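# Insert charger into power strip's second outlet

## Task

Push the charger fully and squarely into the power strip's second socket, counting from the end where the strip's cable leaves it. The strip must still lie flat on the table. The grippers must then release the charger and back away, and the charger must stay seated on its own without any help from the robot.

## Robot and tools

Robot: two six-joint arms, left_arm and right_arm, each with a parallel two-finger gripper. Bases sit near (0.001, +0.275, -0.006) m for left_arm and (0.005, -0.272, -0.011) m for right_arm. The names are labels only and do not match image sides.

Scene frame: the origin is at table-top height, midway between the arms, a few centimetres behind the table's near edge. +x points away from the robot across the table, +z is up, and left_arm is on the +y side. On each gripper the fingers point along its own +z and separate along its y. The reported hand point lies between the pads, about 1 cm short of the tips.

execute_actions takes "actions", a list holding at most one entry, plus an optional "pictures" boolean.
- An empty list sends nothing and returns the current state with images.
- A motion entry is {"rows": [...], "steps": n}. It has 1 to 15 rows and n is at most 15 (default 15). Each step is 1/30 s. Row k is applied on step k, and the final row repeats for any leftover steps. A motion needs at least 4 steps.
- A wait entry is {"steps": n} with no rows, n up to 300. It ends n steps after the previous result, and time spent replying counts toward it.
- A refused call moves nothing.

Every row is one flat list of 14 numbers, each between -1 and 1, and all 14 are needed even if one arm is idle. Positions 1 to 7 are left_arm: waist, shoulder, elbow, wrist pitch, wrist yaw, wrist roll, then gripper. Positions 8 to 14 are right_arm in the same order.

The six joint numbers are offsets, not poses. They are measured from that arm's joint angles in the most recent result that printed them. Before any such result, and for later calls within the same reply, they are measured from wherever the arm is when the action begins. They never add up from row to row. Scale in radians per 1.0: waist 1.202, shoulder 1.258, elbow 1.238, wrist pitch 2.073, wrist yaw 2.022, wrist roll 2.022. All zeros is not a hold: it pulls the arm back to the reference angles.

Joint ranges in radians: waist -2.618 to 3.054, shoulder 0.000 to 3.142, elbow 0.000 to 3.142, wrist pitch -1.571 to 1.571, wrist yaw -1.571 to 1.571, wrist roll -2.094 to 2.094. A call is rejected if it aims a joint more than 0.036 rad outward beyond these ends. The true ends may differ by up to that much. Targets past the true end are clipped there, and the result may then say "joint sent to its limit".

The gripper number is an absolute setting, not an offset: +1 is fully open and -1 is fully shut. The pads touch at about -0.94, and each millimetre of object width adds about 0.0208. The more the command undershoots the object's width reading, the harder the grip, up to roughly 50 to 62 N per pad. To keep holding, resend the same closing value every time.

Motion limits: each step's target can run ahead of the measured angle by at most 0.202 (waist), 0.258 (shoulder), 0.238 (elbow), 0.573 (wrist pitch) and 0.522 (wrist yaw and roll) rad. The targets are also scaled back if they would put the hand more than 70 mm from its measured spot. Friction can leave a joint about 0.031 rad short, so smaller commands may not move it.

Timing: the simulation keeps running while the operator thinks. Each result is captured 4 steps before its action finishes, and those steps run afterwards. Arms keep heading for the last target until they settle or a step is HELD.

Result contents:
- State line: each gripper's position in metres and orientation quaternion (w, x, y, z) in the scene frame. These can be off, more so at long reach.
- grip_measured: gripper motor position on the -1..+1 scale, with a fixed per-gripper bias up to about 0.02.
- Joint positions (rad, plus opening in metres from 0.093 open to 0.000 shut), joint velocities and joint torques. Torques are raw drive output with offsets and noise.
- "joint command not followed": a clearance check altered or blocked joint targets on some steps.
- HELD: marks steps whose row was not fully sent.
- MOTOR HOT: a motor is at 75 °C or more. An OVER-TEMPERATURE FAULT means the arm was stopped, and at 100 °C it goes limp and falls.

zoom_image(camera, region) gives an enlarged crop of a camera's latest image. camera is cam_low, cam_left_wrist or cam_right_wrist, each 896x504 pixels. region is [x0, y0, x1, y1] in pixels from the top-left corner, at most 504 by 504. Calibration (K, distortion, T_world_to_cam) is supplied per camera and is approximate. Wrist camera poses follow their arm's joint readings.

read_manual(section) returns only the URDF licence text; "licences" is the only section. finished_scene(scene) permanently closes the given scene and reports whether the goal was met.

Things to avoid:
- Pushing or knocking anything off the table.
- Letting the arms collide or press on each other.
- Striking the base bar and back plate, which can stand up to 3 cm above the table.
- Dropping or slamming the charger, or forcing it hard.
- Long heavy holds that overheat motors.

Expect occasional brief tugs on held parts or nudges to loose objects.

Each tool is called after "Emit:" in YAML: its name, and indented under it one key for each argument.

## Session

Emit:
execute_actions:
  actions: []

Scene clock: 0.00 s of 4500.00 s.
left_arm: end_effector_position=(+0.3707, +0.2666, +0.2198) grip_measured=+0.989 end_effector_quat_wxyz=(+0.237, +0.134, +0.883, +0.383) | right_arm: end_effector_position=(+0.1786, -0.3262, +0.1679) grip_measured=+1.000 end_effector_quat_wxyz=(-0.129, -0.568, +0.774, -0.250)
Joint positions: left_arm=[-0.386  1.613  1.408 -0.974 -0.848  0.126  0.093] | right_arm=[ 0.162  1.158  1.072 -1.473  0.524 -1.141  0.093]
Joint velocities: left_arm=[-0.007 -0.002  0.002 -0.007 -0.022  0.022  0.001] | right_arm=[-0.007  0.002 -0.012 -0.007  0.007 -0.007  0.   ]
Joint torques (N m, as the arm reports them, + toward a larger angle): no reading
Motor temperatures (°C, as the motors report them): left_arm=[30 33 32 29 30 33] | right_arm=[29 32 31 32 31 32]

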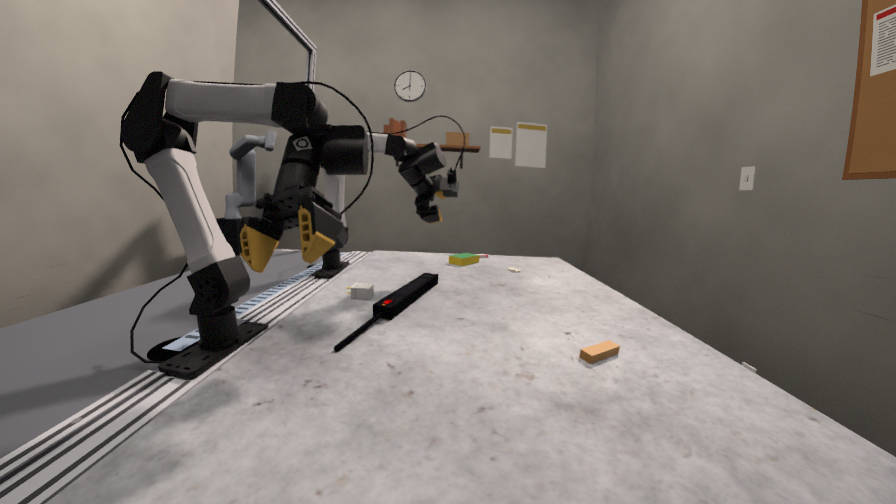

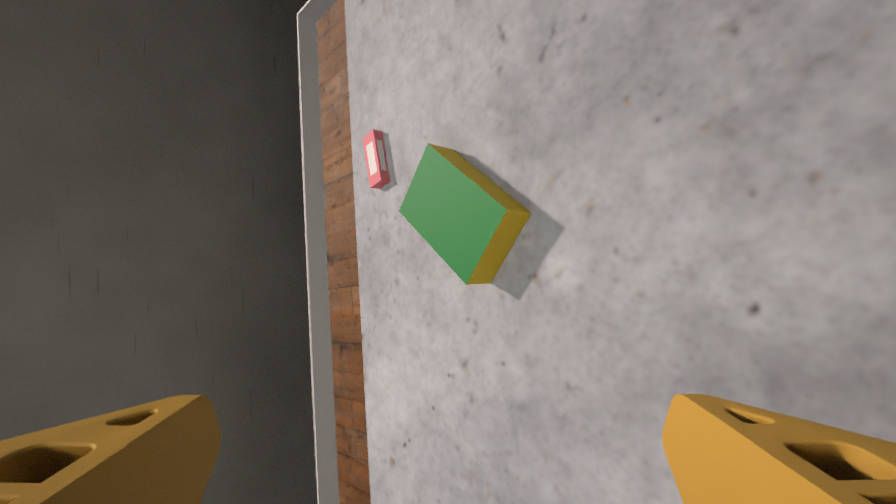

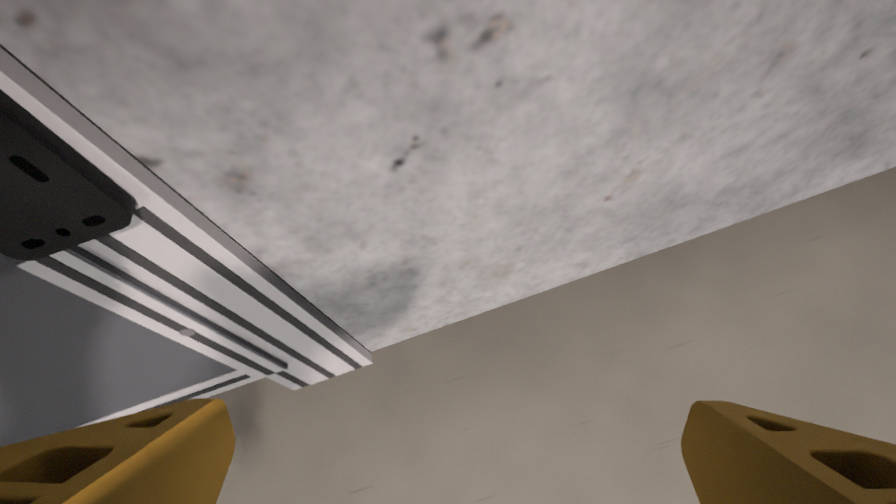

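Emit:
zoom_image:
  camera: "cam_low"
  region: [320, 260, 460, 360]

Region (320, 260, 460, 360) of cam_low's 896x504 image, scaled by 3.600, with more detail than that image has; it fills the top 360 rows of this view, and the rest is white.

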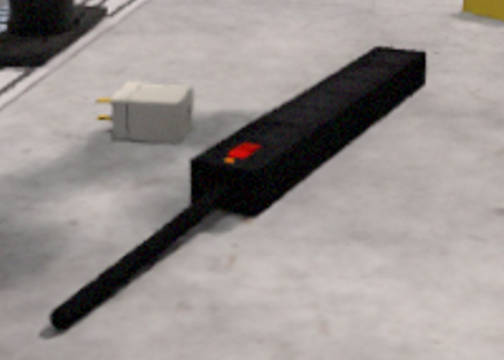

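Emit:
execute_actions:
  actions:
    - {"rows": [[-0.03,-0.01,0,-0.004,0.04,-0.006,1,0,0,0,0,0,0,1],[-0.06,-0.02,0,-0.008,0.08,-0.012,1,0,0,0,0,0,0,1],[-0.09,-0.03,0,-0.012,0.12,-0.018,1,0,0,0,0,0,0,1],[-0.125,-0.04,0.005,-0.016,0.16,-0.024,1,0,0,0,0,0,0,1],[-0.16,-0.05,0.005,-0.02,0.2,-0.03,1,0,0,0,0,0,0,1],[-0.195,-0.06,0.005,-0.024,0.24,-0.036,1,0,0,0,0,0,0,1],[-0.23,-0.07,0.01,-0.028,0.28,-0.042,1,0,0,0,0,0,0,1],[-0.26,-0.08,0.01,-0.032,0.32,-0.048,1,0,0,0,0,0,0,1],[-0.29,-0.085,0.01,-0.036,0.36,-0.054,1,0,0,0,0,0,0,1],[-0.32,-0.09,0.01,-0.04,0.39,-0.06,1,0,0,0,0,0,0,1],[-0.344,-0.0934,0.01,-0.041,0.419,-0.062,1,0,0,0,0,0,0,1]], "steps": 15}

Emit:
execute_actions:
  actions:
    - {"steps": 15}
  pictures: true

Scene clock: 3.20 s of 4500.00 s.
left_arm: end_effector_position=(+0.2970, +0.0757, +0.1969) grip_measured=+0.989 end_effector_quat_wxyz=(+0.262, +0.332, +0.903, +0.071) | right_arm: end_effector_position=(+0.1786, -0.3262, +0.1679) grip_measured=+1.000 end_effector_quat_wxyz=(-0.129, -0.568, +0.774, -0.250)
Joint positions: left_arm=[-0.741  1.526  1.408 -1.017 -0.294  0.049  0.093] | right_arm=[ 0.162  1.158  1.072 -1.473  0.524 -1.141  0.093]
Joint velocities: left_arm=[-1.067 -0.295 -0.002 -0.212  2.073 -0.3   -0.001] | right_arm=[ 0.007 -0.017 -0.007 -0.007 -0.007 -0.022  0.   ]
Joint torques (N m, as the arm reports them, + toward a larger angle): left_arm=[ 0.52 -7.84  9.36  1.17 -0.13 -0.16] | right_arm=[ 0.13 -2.3   6.5   0.44  0.12 -0.02]
Motor temperatures (°C, as the motors report them): left_arm=[30 33 32 30 30 33] | right_arm=[29 32 32 32 31 32]
Steps of this call (steps 1 to 85: nothing new was sent; steps 86 to 96: the first 11 steps of this action). Readings (joint positions):
86: left_arm=[-0.389 1.613 1.408 -0.975 -0.840 0.126] | right_arm=[0.162 1.158 1.072 -1.473 0.524 -1.141]
87: left_arm=[-0.397 1.612 1.408 -0.976 -0.819 0.123] | right_arm=[0.162 1.158 1.072 -1.473 0.524 -1.141]
89: left_arm=[-0.444 1.604 1.408 -0.985 -0.743 0.112] | right_arm=[0.162 1.158 1.072 -1.473 0.524 -1.141]
93: left_arm=[-0.618 1.562 1.408 -1.000 -0.506 0.079] | right_arm=[0.162 1.158 1.072 -1.473 0.524 -1.141]
96: the state above

Scene clock: 3.70 s of 4500.00 s.
left_arm: end_effector_position=(+0.2459, +0.0280, +0.1917) grip_measured=+0.989 end_effector_quat_wxyz=(+0.209, +0.379, +0.899, -0.064) | right_arm: end_effector_position=(+0.1786, -0.3262, +0.1679) grip_measured=+1.000 end_effector_quat_wxyz=(-0.129, -0.568, +0.774, -0.250)
Joint positions: left_arm=[-0.808  1.506  1.408 -1.053 -0.016  0.011  0.093] | right_arm=[ 0.162  1.158  1.072 -1.473  0.524 -1.141  0.093]
Joint velocities: left_arm=[ 0.022 -0.012 -0.002  0.007  0.066 -0.081 -0.001] | right_arm=[ 0.002 -0.002 -0.007 -0.022  0.037 -0.051  0.   ]
Joint torques (N m, as the arm reports them, + toward a larger angle): left_arm=[ 0.74 -7.2   9.35  1.2   0.09 -0.12] | right_arm=[ 0.14 -2.33  6.53  0.44  0.12 -0.01]
Motor temperatures (°C, as the motors report them): left_arm=[30 33 32 30 30 33] | right_arm=[29 32 32 32 31 32]
Kept back: nothing.
Steps of this call (steps 1 to 4: the last 4 steps of your previous action; steps 5 to 15: the robot went on to your last target). Readings (joint positions):
1: left_arm=[-0.774 1.517 1.408 -1.022 -0.231 0.042] | right_arm=[0.162 1.158 1.072 -1.473 0.524 -1.141]
2: left_arm=[-0.796 1.511 1.408 -1.027 -0.180 0.036] | right_arm=[0.162 1.158 1.072 -1.473 0.524 -1.141]
4: left_arm=[-0.808 1.506 1.408 -1.036 -0.109 0.027] | right_arm=[0.162 1.158 1.072 -1.473 0.524 -1.141]
8: left_arm=[-0.808 1.506 1.408 -1.048 -0.049 0.017] | right_arm=[0.162 1.158 1.072 -1.473 0.524 -1.141]
15: the state above
camera_calibration (this result's frames):
cam_left_wrist: T_world_to_cam=[[-0.708981, -0.704224, -0.0376015, 0.196088], [-0.704771, 0.709432, 0.0018621, 0.192652], [0.0253644, 0.0278207, -0.999291, 0.269954], [0, 0, 0, 1]] pos_world=[0.267952, -0.0060939, 0.276777]

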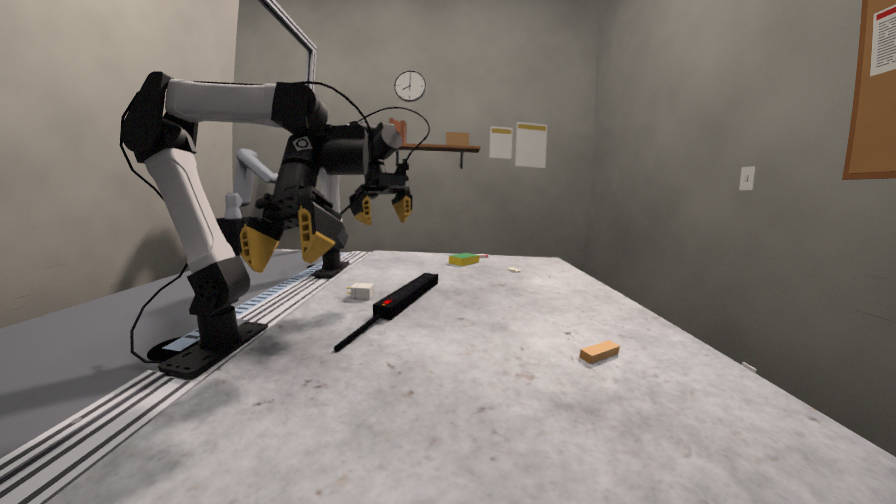

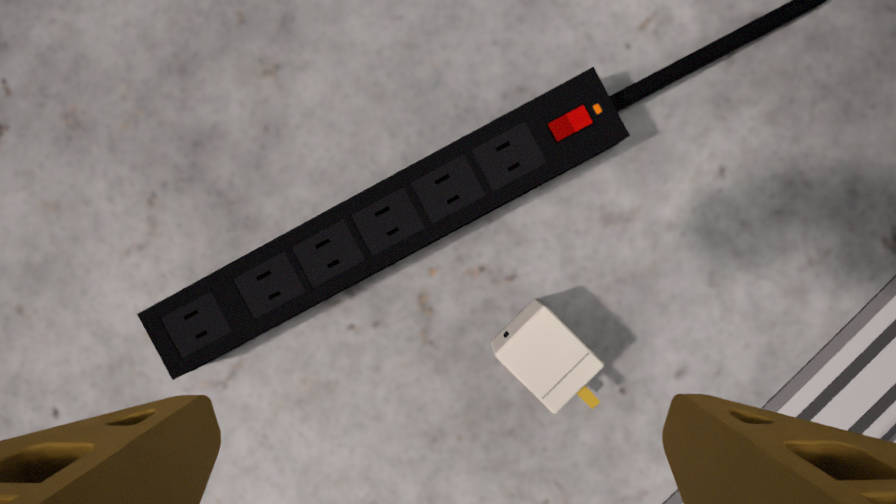

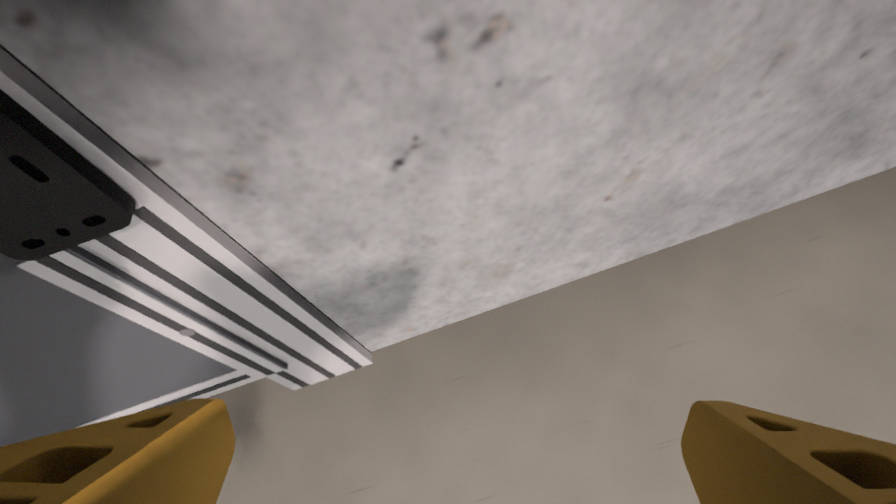

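Emit:
zoom_image:
  camera: "cam_left_wrist"
  region: [390, 60, 650, 240]

Emit:
zoom_image:
  camera: "cam_left_wrist"
  region: [470, 280, 640, 430]

Region (390, 60, 650, 240) of cam_left_wrist's 896x504 image, scaled by 1.938, with more detail than that image has; it fills the top 349 rows of this view, and the rest is white.

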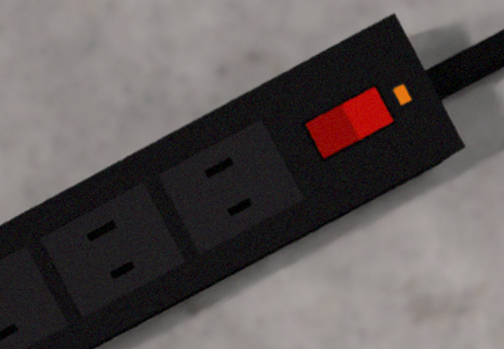

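Region (470, 280, 640, 430) of cam_left_wrist's 896x504 image, scaled by 2.965, with more detail than that image has; it fills the top 445 rows of this view, and the rest is white.

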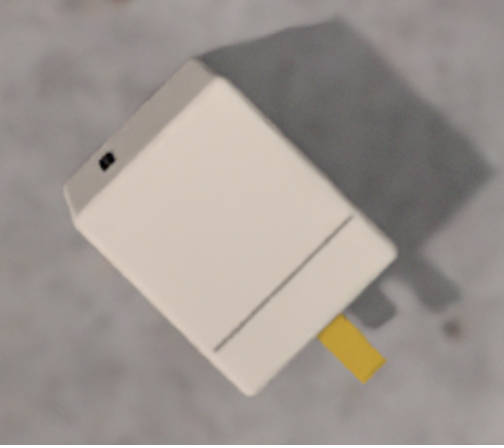

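Emit:
execute_actions:
  actions:
    - {"rows": [[-0.003,0.015,0.005,-0.005,0.004,-0.02,1,-0.01,0.01,-0.01,0.04,-0.03,0.01,1],[-0.006,0.035,0.011,-0.011,0.008,-0.045,1,-0.025,0.02,-0.015,0.09,-0.07,0.025,1],[-0.01,0.06,0.019,-0.02,0.014,-0.075,1,-0.04,0.03,-0.025,0.15,-0.12,0.04,1],[-0.014,0.09,0.028,-0.03,0.021,-0.11,1,-0.06,0.045,-0.035,0.22,-0.175,0.06,1],[-0.019,0.12,0.038,-0.04,0.028,-0.145,1,-0.08,0.06,-0.045,0.29,-0.23,0.08,1],[-0.024,0.15,0.047,-0.05,0.036,-0.18,1,-0.1,0.075,-0.055,0.36,-0.29,0.1,1],[-0.028,0.18,0.056,-0.06,0.043,-0.215,1,-0.12,0.09,-0.065,0.43,-0.345,0.12,1],[-0.033,0.21,0.066,-0.07,0.05,-0.25,1,-0.14,0.11,-0.075,0.5,-0.4,0.14,1],[-0.038,0.24,0.075,-0.079,0.057,-0.285,1,-0.16,0.13,-0.09,0.57,-0.455,0.16,1],[-0.042,0.27,0.084,-0.088,0.064,-0.32,1,-0.18,0.15,-0.1,0.64,-0.51,0.18,1],[-0.046,0.295,0.092,-0.097,0.07,-0.35,1,-0.195,0.17,-0.115,0.71,-0.57,0.2,1],[-0.05,0.32,0.1,-0.105,0.076,-0.378,1,-0.21,0.19,-0.125,0.78,-0.625,0.22,1],[-0.053,0.34,0.106,-0.111,0.081,-0.4,1,-0.225,0.21,-0.14,0.85,-0.68,0.24,1],[-0.055,0.352,0.11,-0.115,0.084,-0.415,1,-0.24,0.23,-0.15,0.92,-0.735,0.255,1],[-0.056,0.358,0.112,-0.117,0.085,-0.423,1,-0.248,0.25,-0.16,0.98,-0.79,0.267,1]], "steps": 15}

Emit:
execute_actions:
  actions:
    - {"steps": 15}

Scene clock: 10.23 s of 4500.00 s.
left_arm: end_effector_position=(+0.2298, +0.0091, +0.1086) grip_measured=+0.989 end_effector_quat_wxyz=(+0.029, +0.197, +0.979, -0.047) | right_arm: end_effector_position=(+0.3235, -0.2593, +0.1329) grip_measured=+1.000 end_effector_quat_wxyz=(+0.250, -0.425, +0.865, -0.089)
Joint positions: left_arm=[-0.845  1.804  1.482 -1.166  0.066 -0.43   0.093] | right_arm=[-0.011  1.292  0.982 -0.739 -0.12  -0.911  0.093]
Joint velocities: left_arm=[-0.183  1.219  0.242 -0.476  0.388 -1.736  0.   ] | right_arm=[-0.764  0.842 -0.54   3.158 -2.952  1.179  0.   ]
Joint torques (N m, as the arm reports them, + toward a larger angle): left_arm=[-0.62 -9.03  9.79  0.37  0.12 -0.07] | right_arm=[-0.96 -2.18  5.86  1.46 -0.12  0.01]
Motor temperatures (°C, as the motors report them): left_arm=[30 34 33 30 30 33] | right_arm=[29 33 33 32 31 32]
Steps of this call (steps 1 to 15: the robot went on to your last target; steps 16 to 90: nothing new was sent; then 3.17 s passed at rest; steps 91 to 101: the first 11 steps of this action). Readings (joint positions):
91: left_arm=[-0.808 1.506 1.408 -1.055 -0.008 0.005] | right_arm=[0.162 1.158 1.072 -1.467 0.518 -1.139]
92: left_arm=[-0.808 1.509 1.408 -1.057 -0.008 -0.007] | right_arm=[0.159 1.158 1.071 -1.447 0.497 -1.133]
94: left_arm=[-0.809 1.532 1.415 -1.072 -0.003 -0.060] | right_arm=[0.135 1.163 1.062 -1.346 0.410 -1.105]
98: left_arm=[-0.826 1.672 1.456 -1.121 0.030 -0.251] | right_arm=[0.062 1.220 1.026 -1.029 0.150 -1.014]
101: the state above

Scene clock: 10.73 s of 4500.00 s.
left_arm: end_effector_position=(+0.2000, +0.0113, +0.0670) grip_measured=+0.990 end_effector_quat_wxyz=(-0.092, +0.007, +0.996, +0.012) | right_arm: end_effector_position=(+0.4119, -0.1796, +0.2552) grip_measured=+1.000 end_effector_quat_wxyz=(+0.663, -0.478, +0.566, +0.107)
Joint positions: left_arm=[-0.87   1.966  1.52  -1.285  0.145 -0.82   0.093] | right_arm=[-0.124  1.476  0.876  0.464 -1.017 -0.619  0.093]
Joint velocities: left_arm=[ 0.012  0.017 -0.002 -0.066  0.007 -0.11  -0.   ] | right_arm=[-0.012 -0.002 -0.007  0.505 -0.3    0.051  0.   ]
Joint torques (N m, as the arm reports them, + toward a larger angle): left_arm=[ -0.22 -10.66   9.59  -0.17   0.12  -0.11] | right_arm=[-0.77 -6.34  7.35  2.17 -0.31  0.07]
Motor temperatures (°C, as the motors report them): left_arm=[30 34 33 30 30 33] | right_arm=[29 33 33 32 31 32]
Kept back: nothing.
Steps of this call (steps 1 to 4: the last 4 steps of your previous action; steps 5 to 15: the robot went on to your last target). Readings (joint positions):
1: left_arm=[-0.851 1.844 1.490 -1.183 0.078 -0.490] | right_arm=[-0.037 1.324 0.964 -0.629 -0.219 -0.870]
2: left_arm=[-0.856 1.881 1.497 -1.199 0.090 -0.548] | right_arm=[-0.060 1.356 0.947 -0.520 -0.317 -0.830]
4: left_arm=[-0.864 1.937 1.506 -1.227 0.111 -0.648] | right_arm=[-0.099 1.417 0.912 -0.305 -0.512 -0.755]
8: left_arm=[-0.870 1.966 1.508 -1.264 0.133 -0.760] | right_arm=[-0.124 1.475 0.876 0.092 -0.822 -0.666]
15: the state above

Emit:
execute_actions:
  actions:
    - {"rows": [[-0.003,-0.002,0.008,-0.002,0.002,-0.005,1,0,0.02,-0.01,0.04,-0.05,0,1],[-0.006,-0.004,0.016,-0.004,0.004,-0.01,1,0,0.05,-0.02,0.06,-0.08,0,1],[-0.01,-0.006,0.025,-0.005,0.006,-0.014,1,-0.002,0.085,-0.03,0.08,-0.11,0.002,1],[-0.012,-0.006,0.03,-0.006,0.008,-0.015,1,-0.004,0.12,-0.045,0.095,-0.14,0.004,1],[-0.012,-0.006,0.03,-0.006,0.008,-0.015,1,-0.006,0.16,-0.06,0.11,-0.165,0.006,1],[-0.012,-0.006,0.03,-0.006,0.008,-0.015,1,-0.008,0.2,-0.075,0.12,-0.19,0.008,1],[-0.012,-0.006,0.03,-0.006,0.008,-0.015,1,-0.01,0.24,-0.09,0.13,-0.21,0.009,1],[-0.012,-0.006,0.03,-0.006,0.008,-0.015,1,-0.01,0.28,-0.105,0.14,-0.225,0.009,1],[-0.012,-0.006,0.03,-0.006,0.008,-0.015,1,-0.01,0.32,-0.118,0.148,-0.24,0.009,1],[-0.012,-0.006,0.03,-0.006,0.008,-0.015,1,-0.01,0.355,-0.13,0.153,-0.249,0.009,1],[-0.012,-0.006,0.03,-0.006,0.008,-0.015,1,-0.01,0.39,-0.14,0.153,-0.249,0.009,1],[-0.012,-0.006,0.03,-0.006,0.008,-0.015,1,-0.01,0.42,-0.148,0.153,-0.249,0.009,1],[-0.012,-0.006,0.03,-0.006,0.008,-0.015,1,-0.01,0.44,-0.154,0.153,-0.249,0.009,1],[-0.012,-0.006,0.03,-0.006,0.008,-0.015,1,-0.01,0.455,-0.158,0.153,-0.249,0.009,1],[-0.012,-0.006,0.03,-0.006,0.008,-0.015,1,-0.01,0.46,-0.159,0.153,-0.249,0.009,1]], "steps": 15}

Emit:
execute_actions:
  actions:
    - {"steps": 15}
  pictures: true

Scene clock: 11.67 s of 4500.00 s.
left_arm: end_effector_position=(+0.1965, +0.0102, +0.0673) grip_measured=+0.990 end_effector_quat_wxyz=(-0.096, -0.000, +0.995, +0.013) | right_arm: end_effector_position=(+0.3799, -0.1577, +0.1206) grip_measured=+1.000 end_effector_quat_wxyz=(+0.586, -0.505, +0.547, +0.321)
Joint positions: left_arm=[-0.876  1.966  1.52  -1.29   0.152 -0.841  0.093] | right_arm=[-0.124  1.867  0.752  0.723 -1.392 -0.608  0.093]
Joint velocities: left_arm=[ 0.002  0.022 -0.007 -0.007 -0.022  0.051  0.   ] | right_arm=[-0.012  1.624 -0.593  0.198 -0.769 -0.022  0.   ]
Joint torques (N m, as the arm reports them, + toward a larger angle): left_arm=[ -0.61 -10.59  10.47  -0.17   0.13  -0.16] | right_arm=[-0.8  -7.74  4.56  2.08 -0.56  0.04]
Motor temperatures (°C, as the motors report them): left_arm=[30 35 33 30 30 33] | right_arm=[29 33 33 32 31 32]
Steps of this call (steps 1 to 17: the robot went on to your last target; steps 18 to 28: the first 11 steps of this action). Readings (joint positions):
18: left_arm=[-0.870 1.966 1.520 -1.290 0.147 -0.835] | right_arm=[-0.124 1.476 0.876 0.545 -1.070 -0.608]
19: left_arm=[-0.870 1.966 1.520 -1.290 0.147 -0.835] | right_arm=[-0.124 1.480 0.876 0.552 -1.087 -0.609]
21: left_arm=[-0.870 1.966 1.520 -1.290 0.148 -0.837] | right_arm=[-0.124 1.517 0.873 0.595 -1.147 -0.610]
25: left_arm=[-0.875 1.966 1.520 -1.290 0.150 -0.840] | right_arm=[-0.124 1.694 0.816 0.685 -1.296 -0.608]
28: the state above

Scene clock: 12.17 s of 4500.00 s.
left_arm: end_effector_position=(+0.1964, +0.0102, +0.0673) grip_measured=+0.990 end_effector_quat_wxyz=(-0.096, -0.001, +0.995, +0.013) | right_arm: end_effector_position=(+0.3449, -0.1526, +0.0563) grip_measured=+1.000 end_effector_quat_wxyz=(+0.529, -0.465, +0.569, +0.424)
Joint positions: left_arm=[-0.876  1.966  1.52  -1.29   0.152 -0.842  0.093] | right_arm=[-0.124  2.057  0.679  0.762 -1.507 -0.606  0.093]
Joint velocities: left_arm=[ 0.017 -0.012  0.017  0.007 -0.037  0.007 -0.001] | right_arm=[-0.007  0.007  0.007  0.007 -0.066 -0.022  0.   ]
Joint torques (N m, as the arm reports them, + toward a larger angle): left_arm=[ -0.41 -10.61  10.51  -0.15   0.19  -0.12] | right_arm=[-0.78 -8.2   4.11  1.77 -0.65  0.01]
Motor temperatures (°C, as the motors report them): left_arm=[30 35 33 30 30 33] | right_arm=[29 33 33 32 31 32]
Kept back: nothing.
Steps of this call (steps 1 to 4: the last 4 steps of your previous action; steps 5 to 15: the robot went on to your last target). Readings (joint positions):
1: left_arm=[-0.876 1.966 1.520 -1.290 0.152 -0.841] | right_arm=[-0.124 1.921 0.732 0.727 -1.415 -0.607]
2: left_arm=[-0.876 1.966 1.520 -1.290 0.152 -0.841] | right_arm=[-0.124 1.969 0.715 0.728 -1.432 -0.607]
4: left_arm=[-0.876 1.966 1.520 -1.290 0.152 -0.841] | right_arm=[-0.124 2.035 0.689 0.728 -1.457 -0.606]
8: left_arm=[-0.876 1.966 1.520 -1.290 0.152 -0.842] | right_arm=[-0.124 2.057 0.679 0.740 -1.488 -0.606]
15: the state above
camera_calibration (this result's frames):
cam_left_wrist: T_world_to_cam=[[0.00160356, -0.999764, -0.0216784, 0.00612082], [-0.806278, -0.0141162, 0.591368, 0.158239], [-0.591534, 0.0165306, -0.80611, 0.255695], [0, 0, 0, 1]] pos_world=[0.278827, 0.00412633, 0.112673]
cam_right_wrist: T_world_to_cam=[[0.979925, -0.19936, 0.00145229, -0.368844], [-0.0971455, -0.48384, -0.869748, 0.0469222], [0.174096, 0.852147, -0.493494, 0.177558], [0, 0, 0, 1]] pos_world=[0.335085, -0.202136, 0.12897]

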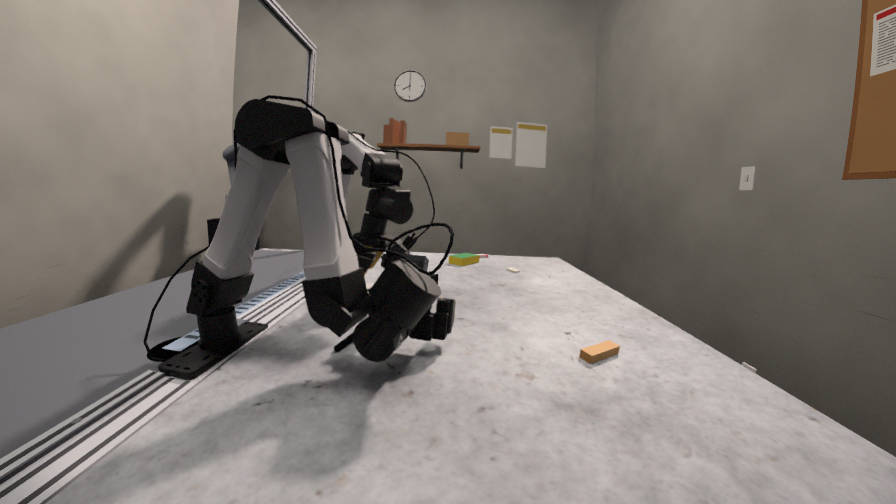

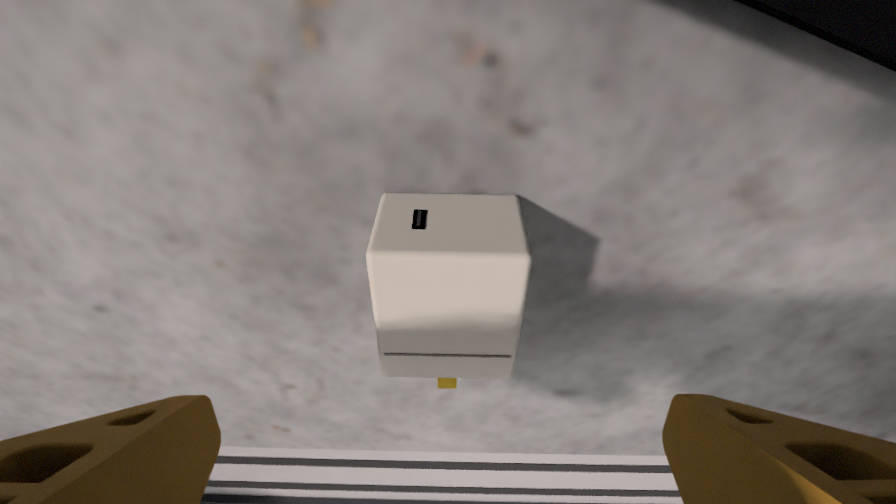

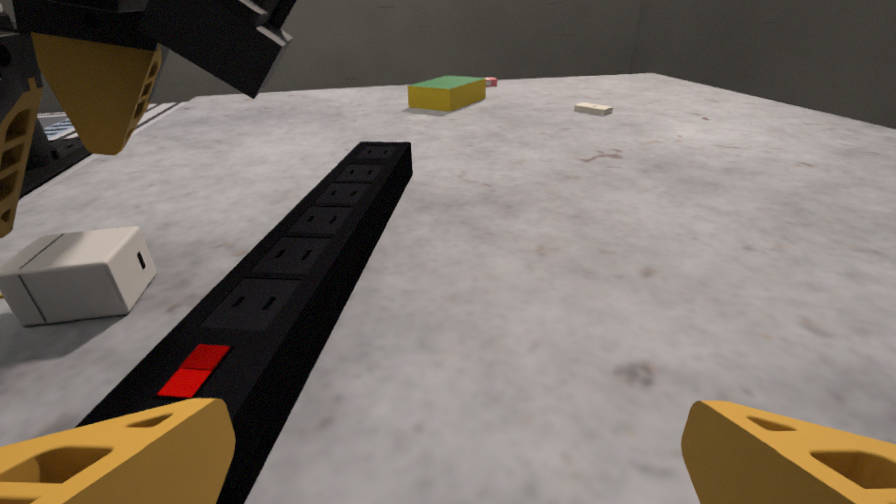

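Emit:
execute_actions:
  actions:
    - {"rows": [[0,0.002,-0.006,0.006,0,0,1,0,0,0,0,0,0,1],[0,0.004,-0.014,0.014,0,0,1,0,0,0,0,0,0,1],[0,0.007,-0.024,0.024,0,0,1,0,0,0,0,0,0,1],[0,0.01,-0.035,0.035,0,0,1,0,0,0,0,0,0,1],[0,0.014,-0.046,0.046,0,0,1,0,0,0,0,0,0,1],[0,0.017,-0.057,0.057,0,0,1,0,0,0,0,0,0,1],[0,0.02,-0.068,0.068,0,0,1,0,0,0,0,0,0,1],[0,0.023,-0.079,0.079,0,0,1,0,0,0,0,0,0,1],[0,0.026,-0.088,0.088,0,0,1,0,0,0,0,0,0,1],[0,0.029,-0.096,0.096,0,0,1,0,0,0,0,0,0,1],[0,0.031,-0.102,0.102,0,0,1,0,0,0,0,0,0,1],[0,0.033,-0.106,0.106,0,0,1,0,0,0,0,0,0,1],[0,0.033,-0.108,0.11,0,0,1,0,0,0,0,0,0,1]], "steps": 15}

Emit:
execute_actions:
  actions:
    - {"steps": 10}
  pictures: true

Scene clock: 13.70 s of 4500.00 s.
left_arm: end_effector_position=(+0.1992, +0.0080, +0.0395) grip_measured=+0.990 end_effector_quat_wxyz=(-0.088, +0.000, +0.996, +0.004) | right_arm: end_effector_position=(+0.3445, -0.1524, +0.0570) grip_measured=+1.000 end_effector_quat_wxyz=(+0.531, -0.467, +0.566, +0.425)
Joint positions: left_arm=[-0.876  1.982  1.432 -1.162  0.152 -0.842  0.093] | right_arm=[-0.124  2.057  0.679  0.767 -1.511 -0.606  0.093]
Joint velocities: left_arm=[ 0.012  0.164 -0.33   0.447  0.051 -0.007  0.   ] | right_arm=[-0.007 -0.007 -0.007 -0.007  0.051  0.051  0.   ]
Joint torques (N m, as the arm reports them, + toward a larger angle): left_arm=[ 0.14 -8.95  5.03  0.18  0.1  -0.03] | right_arm=[ 0.11 -7.99  4.04  1.53 -0.52 -0.03]
Motor temperatures (°C, as the motors report them): left_arm=[30 35 34 30 30 33] | right_arm=[29 33 33 33 31 32]
Steps of this call (steps 1 to 15: the robot went on to your last target; steps 16 to 35: nothing new was sent; steps 36 to 46: the first 11 steps of this action). Readings (joint positions):
36: left_arm=[-0.876 1.966 1.520 -1.290 0.152 -0.842] | right_arm=[-0.124 2.057 0.679 0.767 -1.511 -0.606]
37: left_arm=[-0.876 1.966 1.520 -1.289 0.152 -0.842] | right_arm=[-0.124 2.057 0.679 0.767 -1.511 -0.606]
39: left_arm=[-0.876 1.966 1.517 -1.275 0.152 -0.842] | right_arm=[-0.124 2.057 0.679 0.767 -1.511 -0.606]
43: left_arm=[-0.876 1.968 1.471 -1.212 0.152 -0.842] | right_arm=[-0.124 2.057 0.679 0.767 -1.511 -0.606]
46: the state above

Scene clock: 14.03 s of 4500.00 s.
left_arm: end_effector_position=(+0.2050, +0.0018, +0.0257) grip_measured=+0.990 end_effector_quat_wxyz=(-0.078, +0.002, +0.997, -0.008) | right_arm: end_effector_position=(+0.3445, -0.1524, +0.0570) grip_measured=+1.000 end_effector_quat_wxyz=(+0.531, -0.467, +0.566, +0.425)
Joint positions: left_arm=[-0.876  2.001  1.405 -1.085  0.152 -0.842  0.093] | right_arm=[-0.124  2.057  0.679  0.767 -1.511 -0.606  0.093]
Joint velocities: left_arm=[-0.012  0.002  0.007  0.066 -0.022 -0.051  0.   ] | right_arm=[-0.002  0.002  0.002  0.007 -0.037 -0.022  0.   ]
Joint torques (N m, as the arm reports them, + toward a larger angle): left_arm=[ 0.2  -9.86  4.97  0.21  0.13 -0.03] | right_arm=[ 0.11 -8.    4.07  1.54 -0.52 -0.03]
Motor temperatures (°C, as the motors report them): left_arm=[30 35 34 30 30 33] | right_arm=[29 33 33 33 31 32]
Kept back: nothing.
Steps of this call (steps 1 to 4: the last 4 steps of your previous action; steps 5 to 10: the robot went on to your last target). Readings (joint positions):
1: left_arm=[-0.876 1.987 1.422 -1.147 0.152 -0.842] | right_arm=[-0.124 2.057 0.679 0.767 -1.511 -0.606]
2: left_arm=[-0.876 1.993 1.415 -1.134 0.152 -0.842] | right_arm=[-0.124 2.057 0.679 0.767 -1.511 -0.606]
4: left_arm=[-0.876 2.000 1.406 -1.114 0.152 -0.842] | right_arm=[-0.124 2.057 0.679 0.767 -1.511 -0.606]
8: left_arm=[-0.876 2.001 1.405 -1.090 0.152 -0.842] | right_arm=[-0.124 2.057 0.679 0.767 -1.511 -0.606]
10: the state above
camera_calibration (this result's frames):
cam_left_wrist: T_world_to_cam=[[0.000638721, -0.999795, 0.020242, -0.00399514], [-0.827394, 0.01084, 0.561517, 0.194722], [-0.561621, -0.0171067, -0.827218, 0.221872], [0, 0, 0, 1]] pos_world=[0.285723, -0.00230959, 0.0742777]
cam_right_wrist: T_world_to_cam=[[0.980695, -0.195447, 0.00613014, -0.368376], [-0.0907454, -0.482656, -0.871096, 0.0456814], [0.173212, 0.853724, -0.491074, 0.178293], [0, 0, 0, 1]] pos_world=[0.334527, -0.202162, 0.129606]

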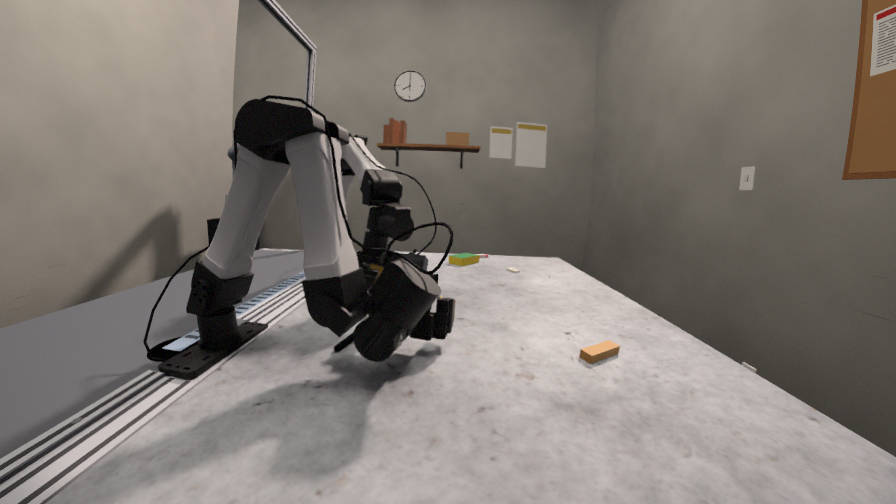

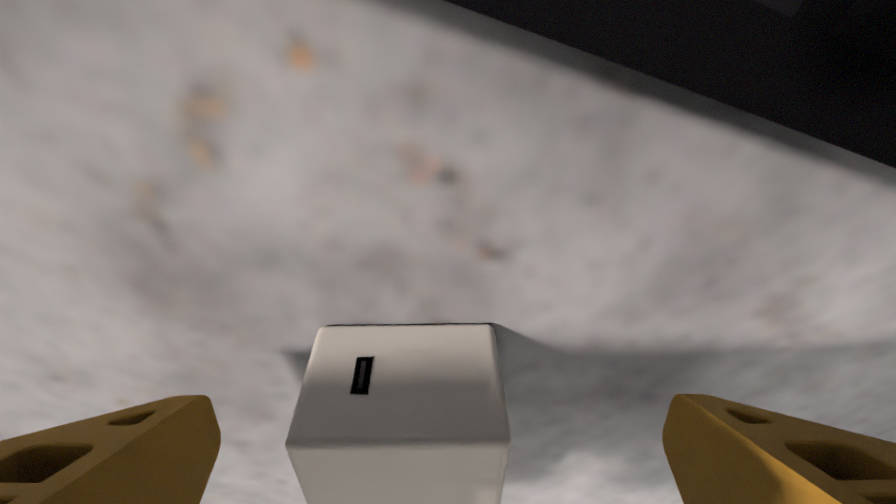

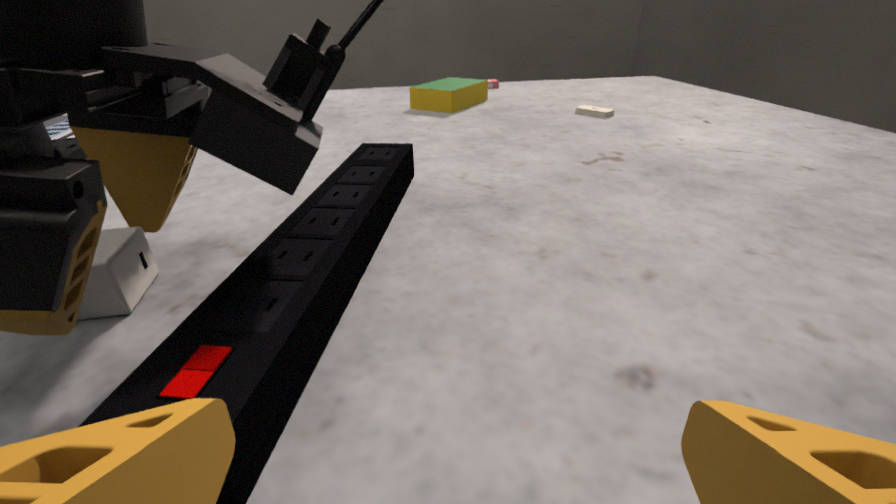

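Emit:
execute_actions:
  actions:
    - {"rows": [[0.004,0.006,-0.015,0.004,0,0,1,0,0,0,0,0,0,1],[0.007,0.01,-0.02,0.006,0,0,1,0,0,0,0,0,0,1],[0.01,0.013,-0.025,0.008,0,0,1,0,0,0,0,0,0,1],[0.012,0.016,-0.029,0.01,0,0,1,0,0,0,0,0,0,1],[0.014,0.019,-0.033,0.011,0,0,1,0,0,0,0,0,0,1]], "steps": 14}

Scene clock: 14.80 s of 4500.00 s.
left_arm: end_effector_position=(+0.2023, +0.0052, +0.0180) grip_measured=+0.990 end_effector_quat_wxyz=(-0.084, +0.001, +0.996, -0.001) | right_arm: end_effector_position=(+0.3445, -0.1524, +0.0570) grip_measured=+1.000 end_effector_quat_wxyz=(+0.531, -0.467, +0.566, +0.425)
Joint positions: left_arm=[-0.876  2.011  1.385 -1.072  0.152 -0.842  0.093] | right_arm=[-0.124  2.057  0.679  0.767 -1.511 -0.606  0.093]
Joint velocities: left_arm=[-0.007  0.066 -0.032 -0.007 -0.022 -0.007  0.   ] | right_arm=[-0.007  0.002  0.007  0.051 -0.007  0.022  0.   ]
Joint torques (N m, as the arm reports them, + toward a larger angle): left_arm=[ 1.35 -9.6   4.97  0.11  0.11 -0.03] | right_arm=[ 0.1  -8.02  4.08  1.6  -0.57 -0.03]
Motor temperatures (°C, as the motors report them): left_arm=[30 35 34 30 30 33] | right_arm=[29 33 33 33 31 32]
Steps of this call (steps 1 to 13: the robot went on to your last target; steps 14 to 23: the first 10 steps of this action). Readings (joint positions):
14: left_arm=[-0.876 2.001 1.405 -1.076 0.152 -0.842] | right_arm=[-0.124 2.057 0.679 0.767 -1.511 -0.606]
15: left_arm=[-0.876 2.001 1.405 -1.076 0.152 -0.842] | right_arm=[-0.124 2.057 0.679 0.767 -1.511 -0.606]
17: left_arm=[-0.876 2.001 1.403 -1.074 0.152 -0.842] | right_arm=[-0.124 2.057 0.679 0.767 -1.511 -0.606]
21: left_arm=[-0.876 2.006 1.388 -1.072 0.152 -0.842] | right_arm=[-0.124 2.057 0.679 0.767 -1.511 -0.606]
23: the state above

Emit:
execute_actions:
  actions:
    - {"rows": [[0.02,0.011,-0.017,0,0,0,0.85,0,0,0,0,0,0,1],[0.02,0.011,-0.017,0,0,0,0.7,0,0,0,0,0,0,1],[0.02,0.011,-0.017,0,0,0,0.55,0,0,0,0,0,0,1],[0.02,0.011,-0.017,0,0,0,0.4,0,0,0,0,0,0,1],[0.02,0.011,-0.017,0,0,0,0.27,0,0,0,0,0,0,1],[0.02,0.011,-0.017,0,0,0,0.15,0,0,0,0,0,0,1],[0.02,0.011,-0.017,0,0,0,0.05,0,0,0,0,0,0,1],[0.02,0.011,-0.017,0,0,0,-0.03,0,0,0,0,0,0,1],[0.02,0.011,-0.017,0,0,0,-0.09,0,0,0,0,0,0,1],[0.02,0.011,-0.017,0,0,0,-0.14,0,0,0,0,0,0,1],[0.02,0.011,-0.017,0,0,0,-0.19,0,0,0,0,0,0,1],[0.02,0.011,-0.017,0,0,0,-0.24,0,0,0,0,0,0,1],[0.02,0.011,-0.017,0,0,0,-0.3,0,0,0,0,0,0,1],[0.02,0.011,-0.017,0,0,0,-0.36,0,0,0,0,0,0,1],[0.02,0.011,-0.017,0,0,0,-0.42,0,0,0,0,0,0,1]], "steps": 15}

Emit:
execute_actions:
  actions:
    - {"steps": 10}
  pictures: true

Scene clock: 16.00 s of 4500.00 s.
left_arm: end_effector_position=(+0.2050, +0.0078, +0.0173) grip_measured=-0.160 end_effector_quat_wxyz=(-0.084, -0.005, +0.996, -0.001) | right_arm: end_effector_position=(+0.3445, -0.1524, +0.0570) grip_measured=+1.000 end_effector_quat_wxyz=(+0.531, -0.467, +0.566, +0.425)
Joint positions: left_arm=[-0.866  2.013  1.385 -1.072  0.152 -0.842  0.038] | right_arm=[-0.124  2.057  0.679  0.767 -1.511 -0.606  0.093]
Joint velocities: left_arm=[ 0.007 -0.007  0.007  0.022 -0.037  0.051 -0.045] | right_arm=[ 0.007  0.007  0.007  0.022 -0.007 -0.007  0.   ]
Joint torques (N m, as the arm reports them, + toward a larger angle): left_arm=[ 1.25 -9.27  4.67  0.02  0.16  0.  ] | right_arm=[ 0.1  -8.    4.06  1.61 -0.57 -0.02]
Motor temperatures (°C, as the motors report them): left_arm=[30 36 34 30 30 33] | right_arm=[29 34 33 33 31 32]
Steps of this call (steps 1 to 4: the last 4 steps of your previous action; steps 5 to 15: the robot went on to your last target; steps 16 to 25: nothing new was sent; steps 26 to 36: the first 11 steps of this action). Readings (joint positions):
26: left_arm=[-0.876 2.013 1.385 -1.072 0.152 -0.842] | right_arm=[-0.124 2.057 0.679 0.767 -1.511 -0.606]
27: left_arm=[-0.874 2.013 1.385 -1.072 0.152 -0.842] | right_arm=[-0.124 2.057 0.679 0.767 -1.511 -0.606]
29: left_arm=[-0.869 2.013 1.385 -1.072 0.152 -0.842] | right_arm=[-0.124 2.057 0.679 0.767 -1.511 -0.606]
33: left_arm=[-0.866 2.013 1.385 -1.072 0.152 -0.842] | right_arm=[-0.124 2.057 0.679 0.767 -1.511 -0.606]
36: the state above

Scene clock: 16.33 s of 4500.00 s.
left_arm: end_effector_position=(+0.2050, +0.0078, +0.0173) grip_measured=-0.275 end_effector_quat_wxyz=(-0.084, -0.005, +0.996, -0.001) | right_arm: end_effector_position=(+0.3445, -0.1524, +0.0570) grip_measured=+1.000 end_effector_quat_wxyz=(+0.531, -0.467, +0.566, +0.425)
Joint positions: left_arm=[-0.866  2.013  1.385 -1.072  0.152 -0.842  0.032] | right_arm=[-0.124  2.057  0.679  0.767 -1.511 -0.606  0.093]
Joint velocities: left_arm=[-0.002  0.002 -0.007  0.007  0.051  0.022 -0.   ] | right_arm=[ 0.017 -0.002 -0.007 -0.051 -0.022  0.051  0.   ]
Joint torques (N m, as the arm reports them, + toward a larger angle): left_arm=[ 1.11 -9.26  4.69 -0.01  0.12 -0.04] | right_arm=[ 0.13 -7.97  4.05  1.6  -0.57 -0.02]
Motor temperatures (°C, as the motors report them): left_arm=[30 36 34 30 30 33] | right_arm=[29 34 33 33 31 32]
Kept back: nothing.
Steps of this call (steps 1 to 4: the last 4 steps of your previous action; steps 5 to 10: the robot went on to your last target). Readings (joint positions):
1: left_arm=[-0.866 2.013 1.385 -1.072 0.152 -0.842] | right_arm=[-0.124 2.057 0.679 0.767 -1.511 -0.606]
2: left_arm=[-0.866 2.013 1.385 -1.072 0.152 -0.842] | right_arm=[-0.124 2.057 0.679 0.767 -1.511 -0.606]
4: left_arm=[-0.866 2.013 1.385 -1.072 0.152 -0.842] | right_arm=[-0.124 2.057 0.679 0.767 -1.511 -0.606]
8: left_arm=[-0.866 2.013 1.385 -1.072 0.152 -0.842] | right_arm=[-0.124 2.057 0.679 0.767 -1.511 -0.606]
10: the state above
camera_calibration (this result's frames):
cam_left_wrist: T_world_to_cam=[[0.0119239, -0.999915, 0.00536343, 0.000024142], [-0.820158, -0.00671162, 0.572098, 0.197794], [-0.572013, -0.0112205, -0.820168, 0.216991], [0, 0, 0, 1]] pos_world=[0.286343, 0.0037864, 0.0648115]
cam_right_wrist: T_world_to_cam=[[0.980695, -0.195447, 0.00613014, -0.368376], [-0.0907454, -0.482656, -0.871096, 0.0456814], [0.173212, 0.853724, -0.491074, 0.178293], [0, 0, 0, 1]] pos_world=[0.334527, -0.202162, 0.129606]

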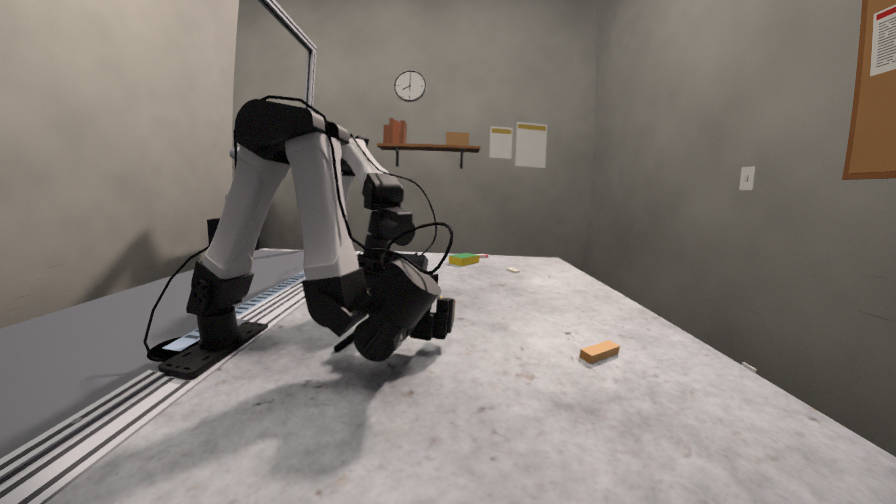

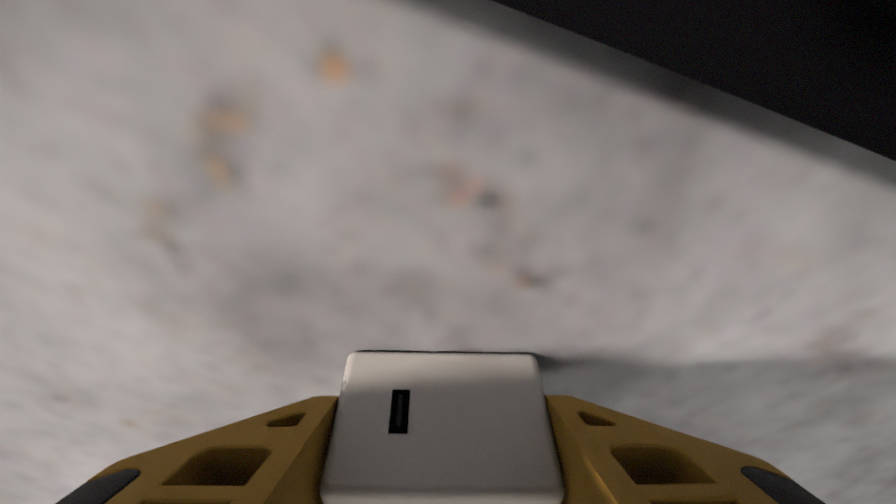

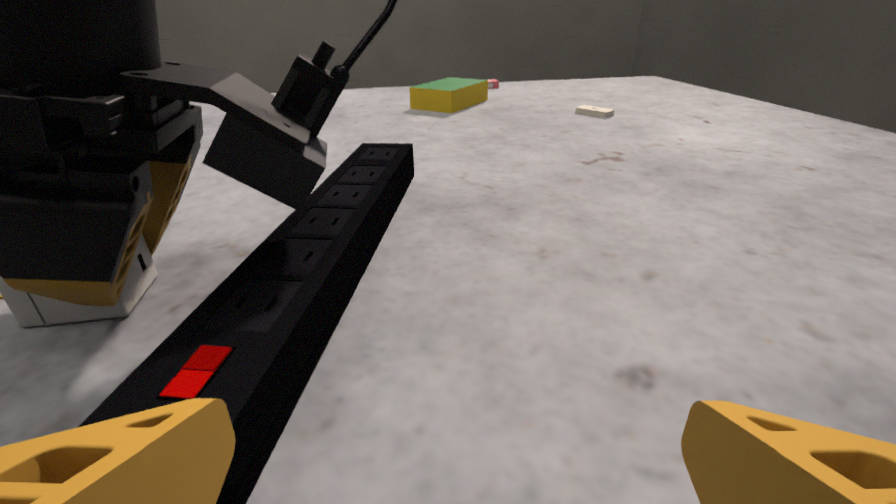

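Emit:
execute_actions:
  actions:
    - {"rows": [[0,-0.01,-0.015,0.002,0,0,-0.42,0,0,0,0,0,0,1],[0,-0.025,-0.02,0.005,0,0,-0.42,0,0,0,0,0,0,1],[0,-0.045,-0.028,0.01,0,0,-0.42,0,0,0,0,0,0,1],[0,-0.07,-0.038,0.017,0,0,-0.42,0,0,0,0,0,0,1],[0,-0.095,-0.05,0.025,0,0,-0.42,0,0,0,0,0,0,1],[-0.005,-0.125,-0.063,0.035,-0.005,0.005,-0.42,0,0,0,0,0,0,1],[-0.01,-0.155,-0.077,0.047,-0.012,0.012,-0.42,0,0,0,0,0,0,1],[-0.017,-0.185,-0.092,0.06,-0.022,0.02,-0.42,0,0,0,0,0,0,1],[-0.025,-0.215,-0.108,0.08,-0.035,0.03,-0.42,0,0,0,0,0,0,1],[-0.034,-0.245,-0.125,0.105,-0.05,0.042,-0.42,0,0,0,0,0,0,1],[-0.044,-0.27,-0.143,0.135,-0.067,0.055,-0.42,0,0,0,0,0,0,1],[-0.054,-0.295,-0.162,0.17,-0.085,0.068,-0.42,0,0,0,0,0,0,1],[-0.064,-0.315,-0.182,0.21,-0.105,0.082,-0.42,0,0,0,0,0,0,1],[-0.074,-0.335,-0.203,0.255,-0.125,0.096,-0.42,0,0,0,0,0,0,1],[-0.084,-0.35,-0.225,0.3,-0.145,0.11,-0.42,0,0,0,0,0,0,1]], "steps": 15}

Scene clock: 18.17 s of 4500.00 s.
left_arm: end_effector_position=(+0.2087, +0.0043, +0.0686) grip_measured=-0.275 end_effector_quat_wxyz=(+0.019, +0.035, +0.996, -0.077) | right_arm: end_effector_position=(+0.3445, -0.1524, +0.0570) grip_measured=+1.000 end_effector_quat_wxyz=(+0.531, -0.467, +0.566, +0.425)
Joint positions: left_arm=[-0.886  1.755  1.259 -0.953  0.1   -0.801  0.032] | right_arm=[-0.124  2.057  0.679  0.767 -1.511 -0.606  0.093]
Joint velocities: left_arm=[-0.31  -1.233 -0.545  0.93  -0.593  0.476  0.   ] | right_arm=[ 0.002  0.002 -0.002  0.007 -0.022  0.007  0.   ]
Joint torques (N m, as the arm reports them, + toward a larger angle): left_arm=[-0.84 -8.97  5.7   0.73  0.09  0.03] | right_arm=[ 0.11 -8.    4.07  1.59 -0.56 -0.02]
Motor temperatures (°C, as the motors report them): left_arm=[30 36 34 30 30 33] | right_arm=[29 34 33 33 31 32]
Steps of this call (steps 1 to 15: the robot went on to your last target; steps 16 to 44: nothing new was sent; steps 45 to 55: the first 11 steps of this action). Readings (joint positions):
45: left_arm=[-0.866 2.013 1.385 -1.072 0.152 -0.842] | right_arm=[-0.124 2.057 0.679 0.767 -1.511 -0.606]
46: left_arm=[-0.866 2.013 1.385 -1.072 0.152 -0.842] | right_arm=[-0.124 2.057 0.679 0.767 -1.511 -0.606]
48: left_arm=[-0.866 1.997 1.372 -1.061 0.152 -0.842] | right_arm=[-0.124 2.057 0.679 0.767 -1.511 -0.606]
52: left_arm=[-0.867 1.883 1.310 -1.023 0.143 -0.834] | right_arm=[-0.124 2.057 0.679 0.767 -1.511 -0.606]
55: the state above

Emit:
execute_actions:
  actions:
    - {"rows": [[-0.075,-0.145,-0.15,0.28,-0.135,0.102,-0.42,0,0,0,0,0,0,1],[-0.083,-0.145,-0.18,0.325,-0.155,0.116,-0.42,0,0,0,0,0,0,1],[-0.091,-0.145,-0.215,0.375,-0.177,0.132,-0.42,0,0,0,0,0,0,1],[-0.099,-0.145,-0.25,0.43,-0.2,0.149,-0.42,0,0,0,0,0,0,1],[-0.107,-0.145,-0.285,0.485,-0.223,0.166,-0.42,0,0,0,0,0,0,1],[-0.115,-0.143,-0.32,0.54,-0.246,0.183,-0.42,0,0,0,0,0,0,1],[-0.122,-0.14,-0.355,0.595,-0.269,0.2,-0.42,0,0,0,0,0,0,1],[-0.129,-0.135,-0.39,0.65,-0.292,0.217,-0.42,0,0,0,0,0,0,1],[-0.135,-0.13,-0.425,0.705,-0.315,0.234,-0.42,0,0,0,0,0,0,1],[-0.141,-0.123,-0.46,0.76,-0.337,0.25,-0.42,0,0,0,0,0,0,1],[-0.146,-0.115,-0.495,0.81,-0.357,0.265,-0.42,0,0,0,0,0,0,1],[-0.151,-0.107,-0.525,0.855,-0.375,0.278,-0.42,0,0,0,0,0,0,1],[-0.155,-0.099,-0.555,0.895,-0.39,0.29,-0.42,0,0,0,0,0,0,1],[-0.158,-0.091,-0.58,0.93,-0.404,0.3,-0.42,0,0,0,0,0,0,1],[-0.159,-0.083,-0.596,0.958,-0.415,0.306,-0.42,0,0,0,0,0,0,1]], "steps": 15}

Scene clock: 18.97 s of 4500.00 s.
left_arm: end_effector_position=(+0.2770, -0.0451, +0.1060) grip_measured=-0.276 end_effector_quat_wxyz=(+0.484, +0.170, +0.845, -0.152) | right_arm: end_effector_position=(+0.3445, -0.1524, +0.0570) grip_measured=+1.000 end_effector_quat_wxyz=(+0.531, -0.467, +0.566, +0.425)
Joint positions: left_arm=[-1.044  1.588  0.73   0.265 -0.432 -0.401  0.032] | right_arm=[-0.124  2.057  0.679  0.767 -1.511 -0.606  0.093]
Joint velocities: left_arm=[-0.198  0.168 -1.209  2.952 -1.194  0.901 -0.001] | right_arm=[-0.007 -0.002 -0.007 -0.051  0.007  0.037  0.   ]
Joint torques (N m, as the arm reports them, + toward a larger angle): left_arm=[-0.3  -6.04  7.01  2.13 -0.13  0.07] | right_arm=[ 0.14 -8.03  4.1   1.6  -0.57 -0.02]
Motor temperatures (°C, as the motors report them): left_arm=[30 36 34 30 30 33] | right_arm=[29 34 33 33 31 32]
Steps of this call (steps 1 to 4: the last 4 steps of your previous action; steps 5 to 13: the robot went on to your last target; steps 14 to 24: the first 11 steps of this action). Readings (joint positions):
14: left_arm=[-0.963 1.582 1.120 -0.487 -0.120 -0.634] | right_arm=[-0.124 2.057 0.679 0.767 -1.511 -0.606]
15: left_arm=[-0.966 1.582 1.104 -0.450 -0.135 -0.624] | right_arm=[-0.124 2.057 0.679 0.767 -1.511 -0.606]
17: left_arm=[-0.977 1.582 1.043 -0.335 -0.182 -0.591] | right_arm=[-0.124 2.057 0.679 0.767 -1.511 -0.606]
21: left_arm=[-1.018 1.582 0.863 -0.021 -0.314 -0.491] | right_arm=[-0.124 2.057 0.679 0.767 -1.511 -0.606]
24: the state above


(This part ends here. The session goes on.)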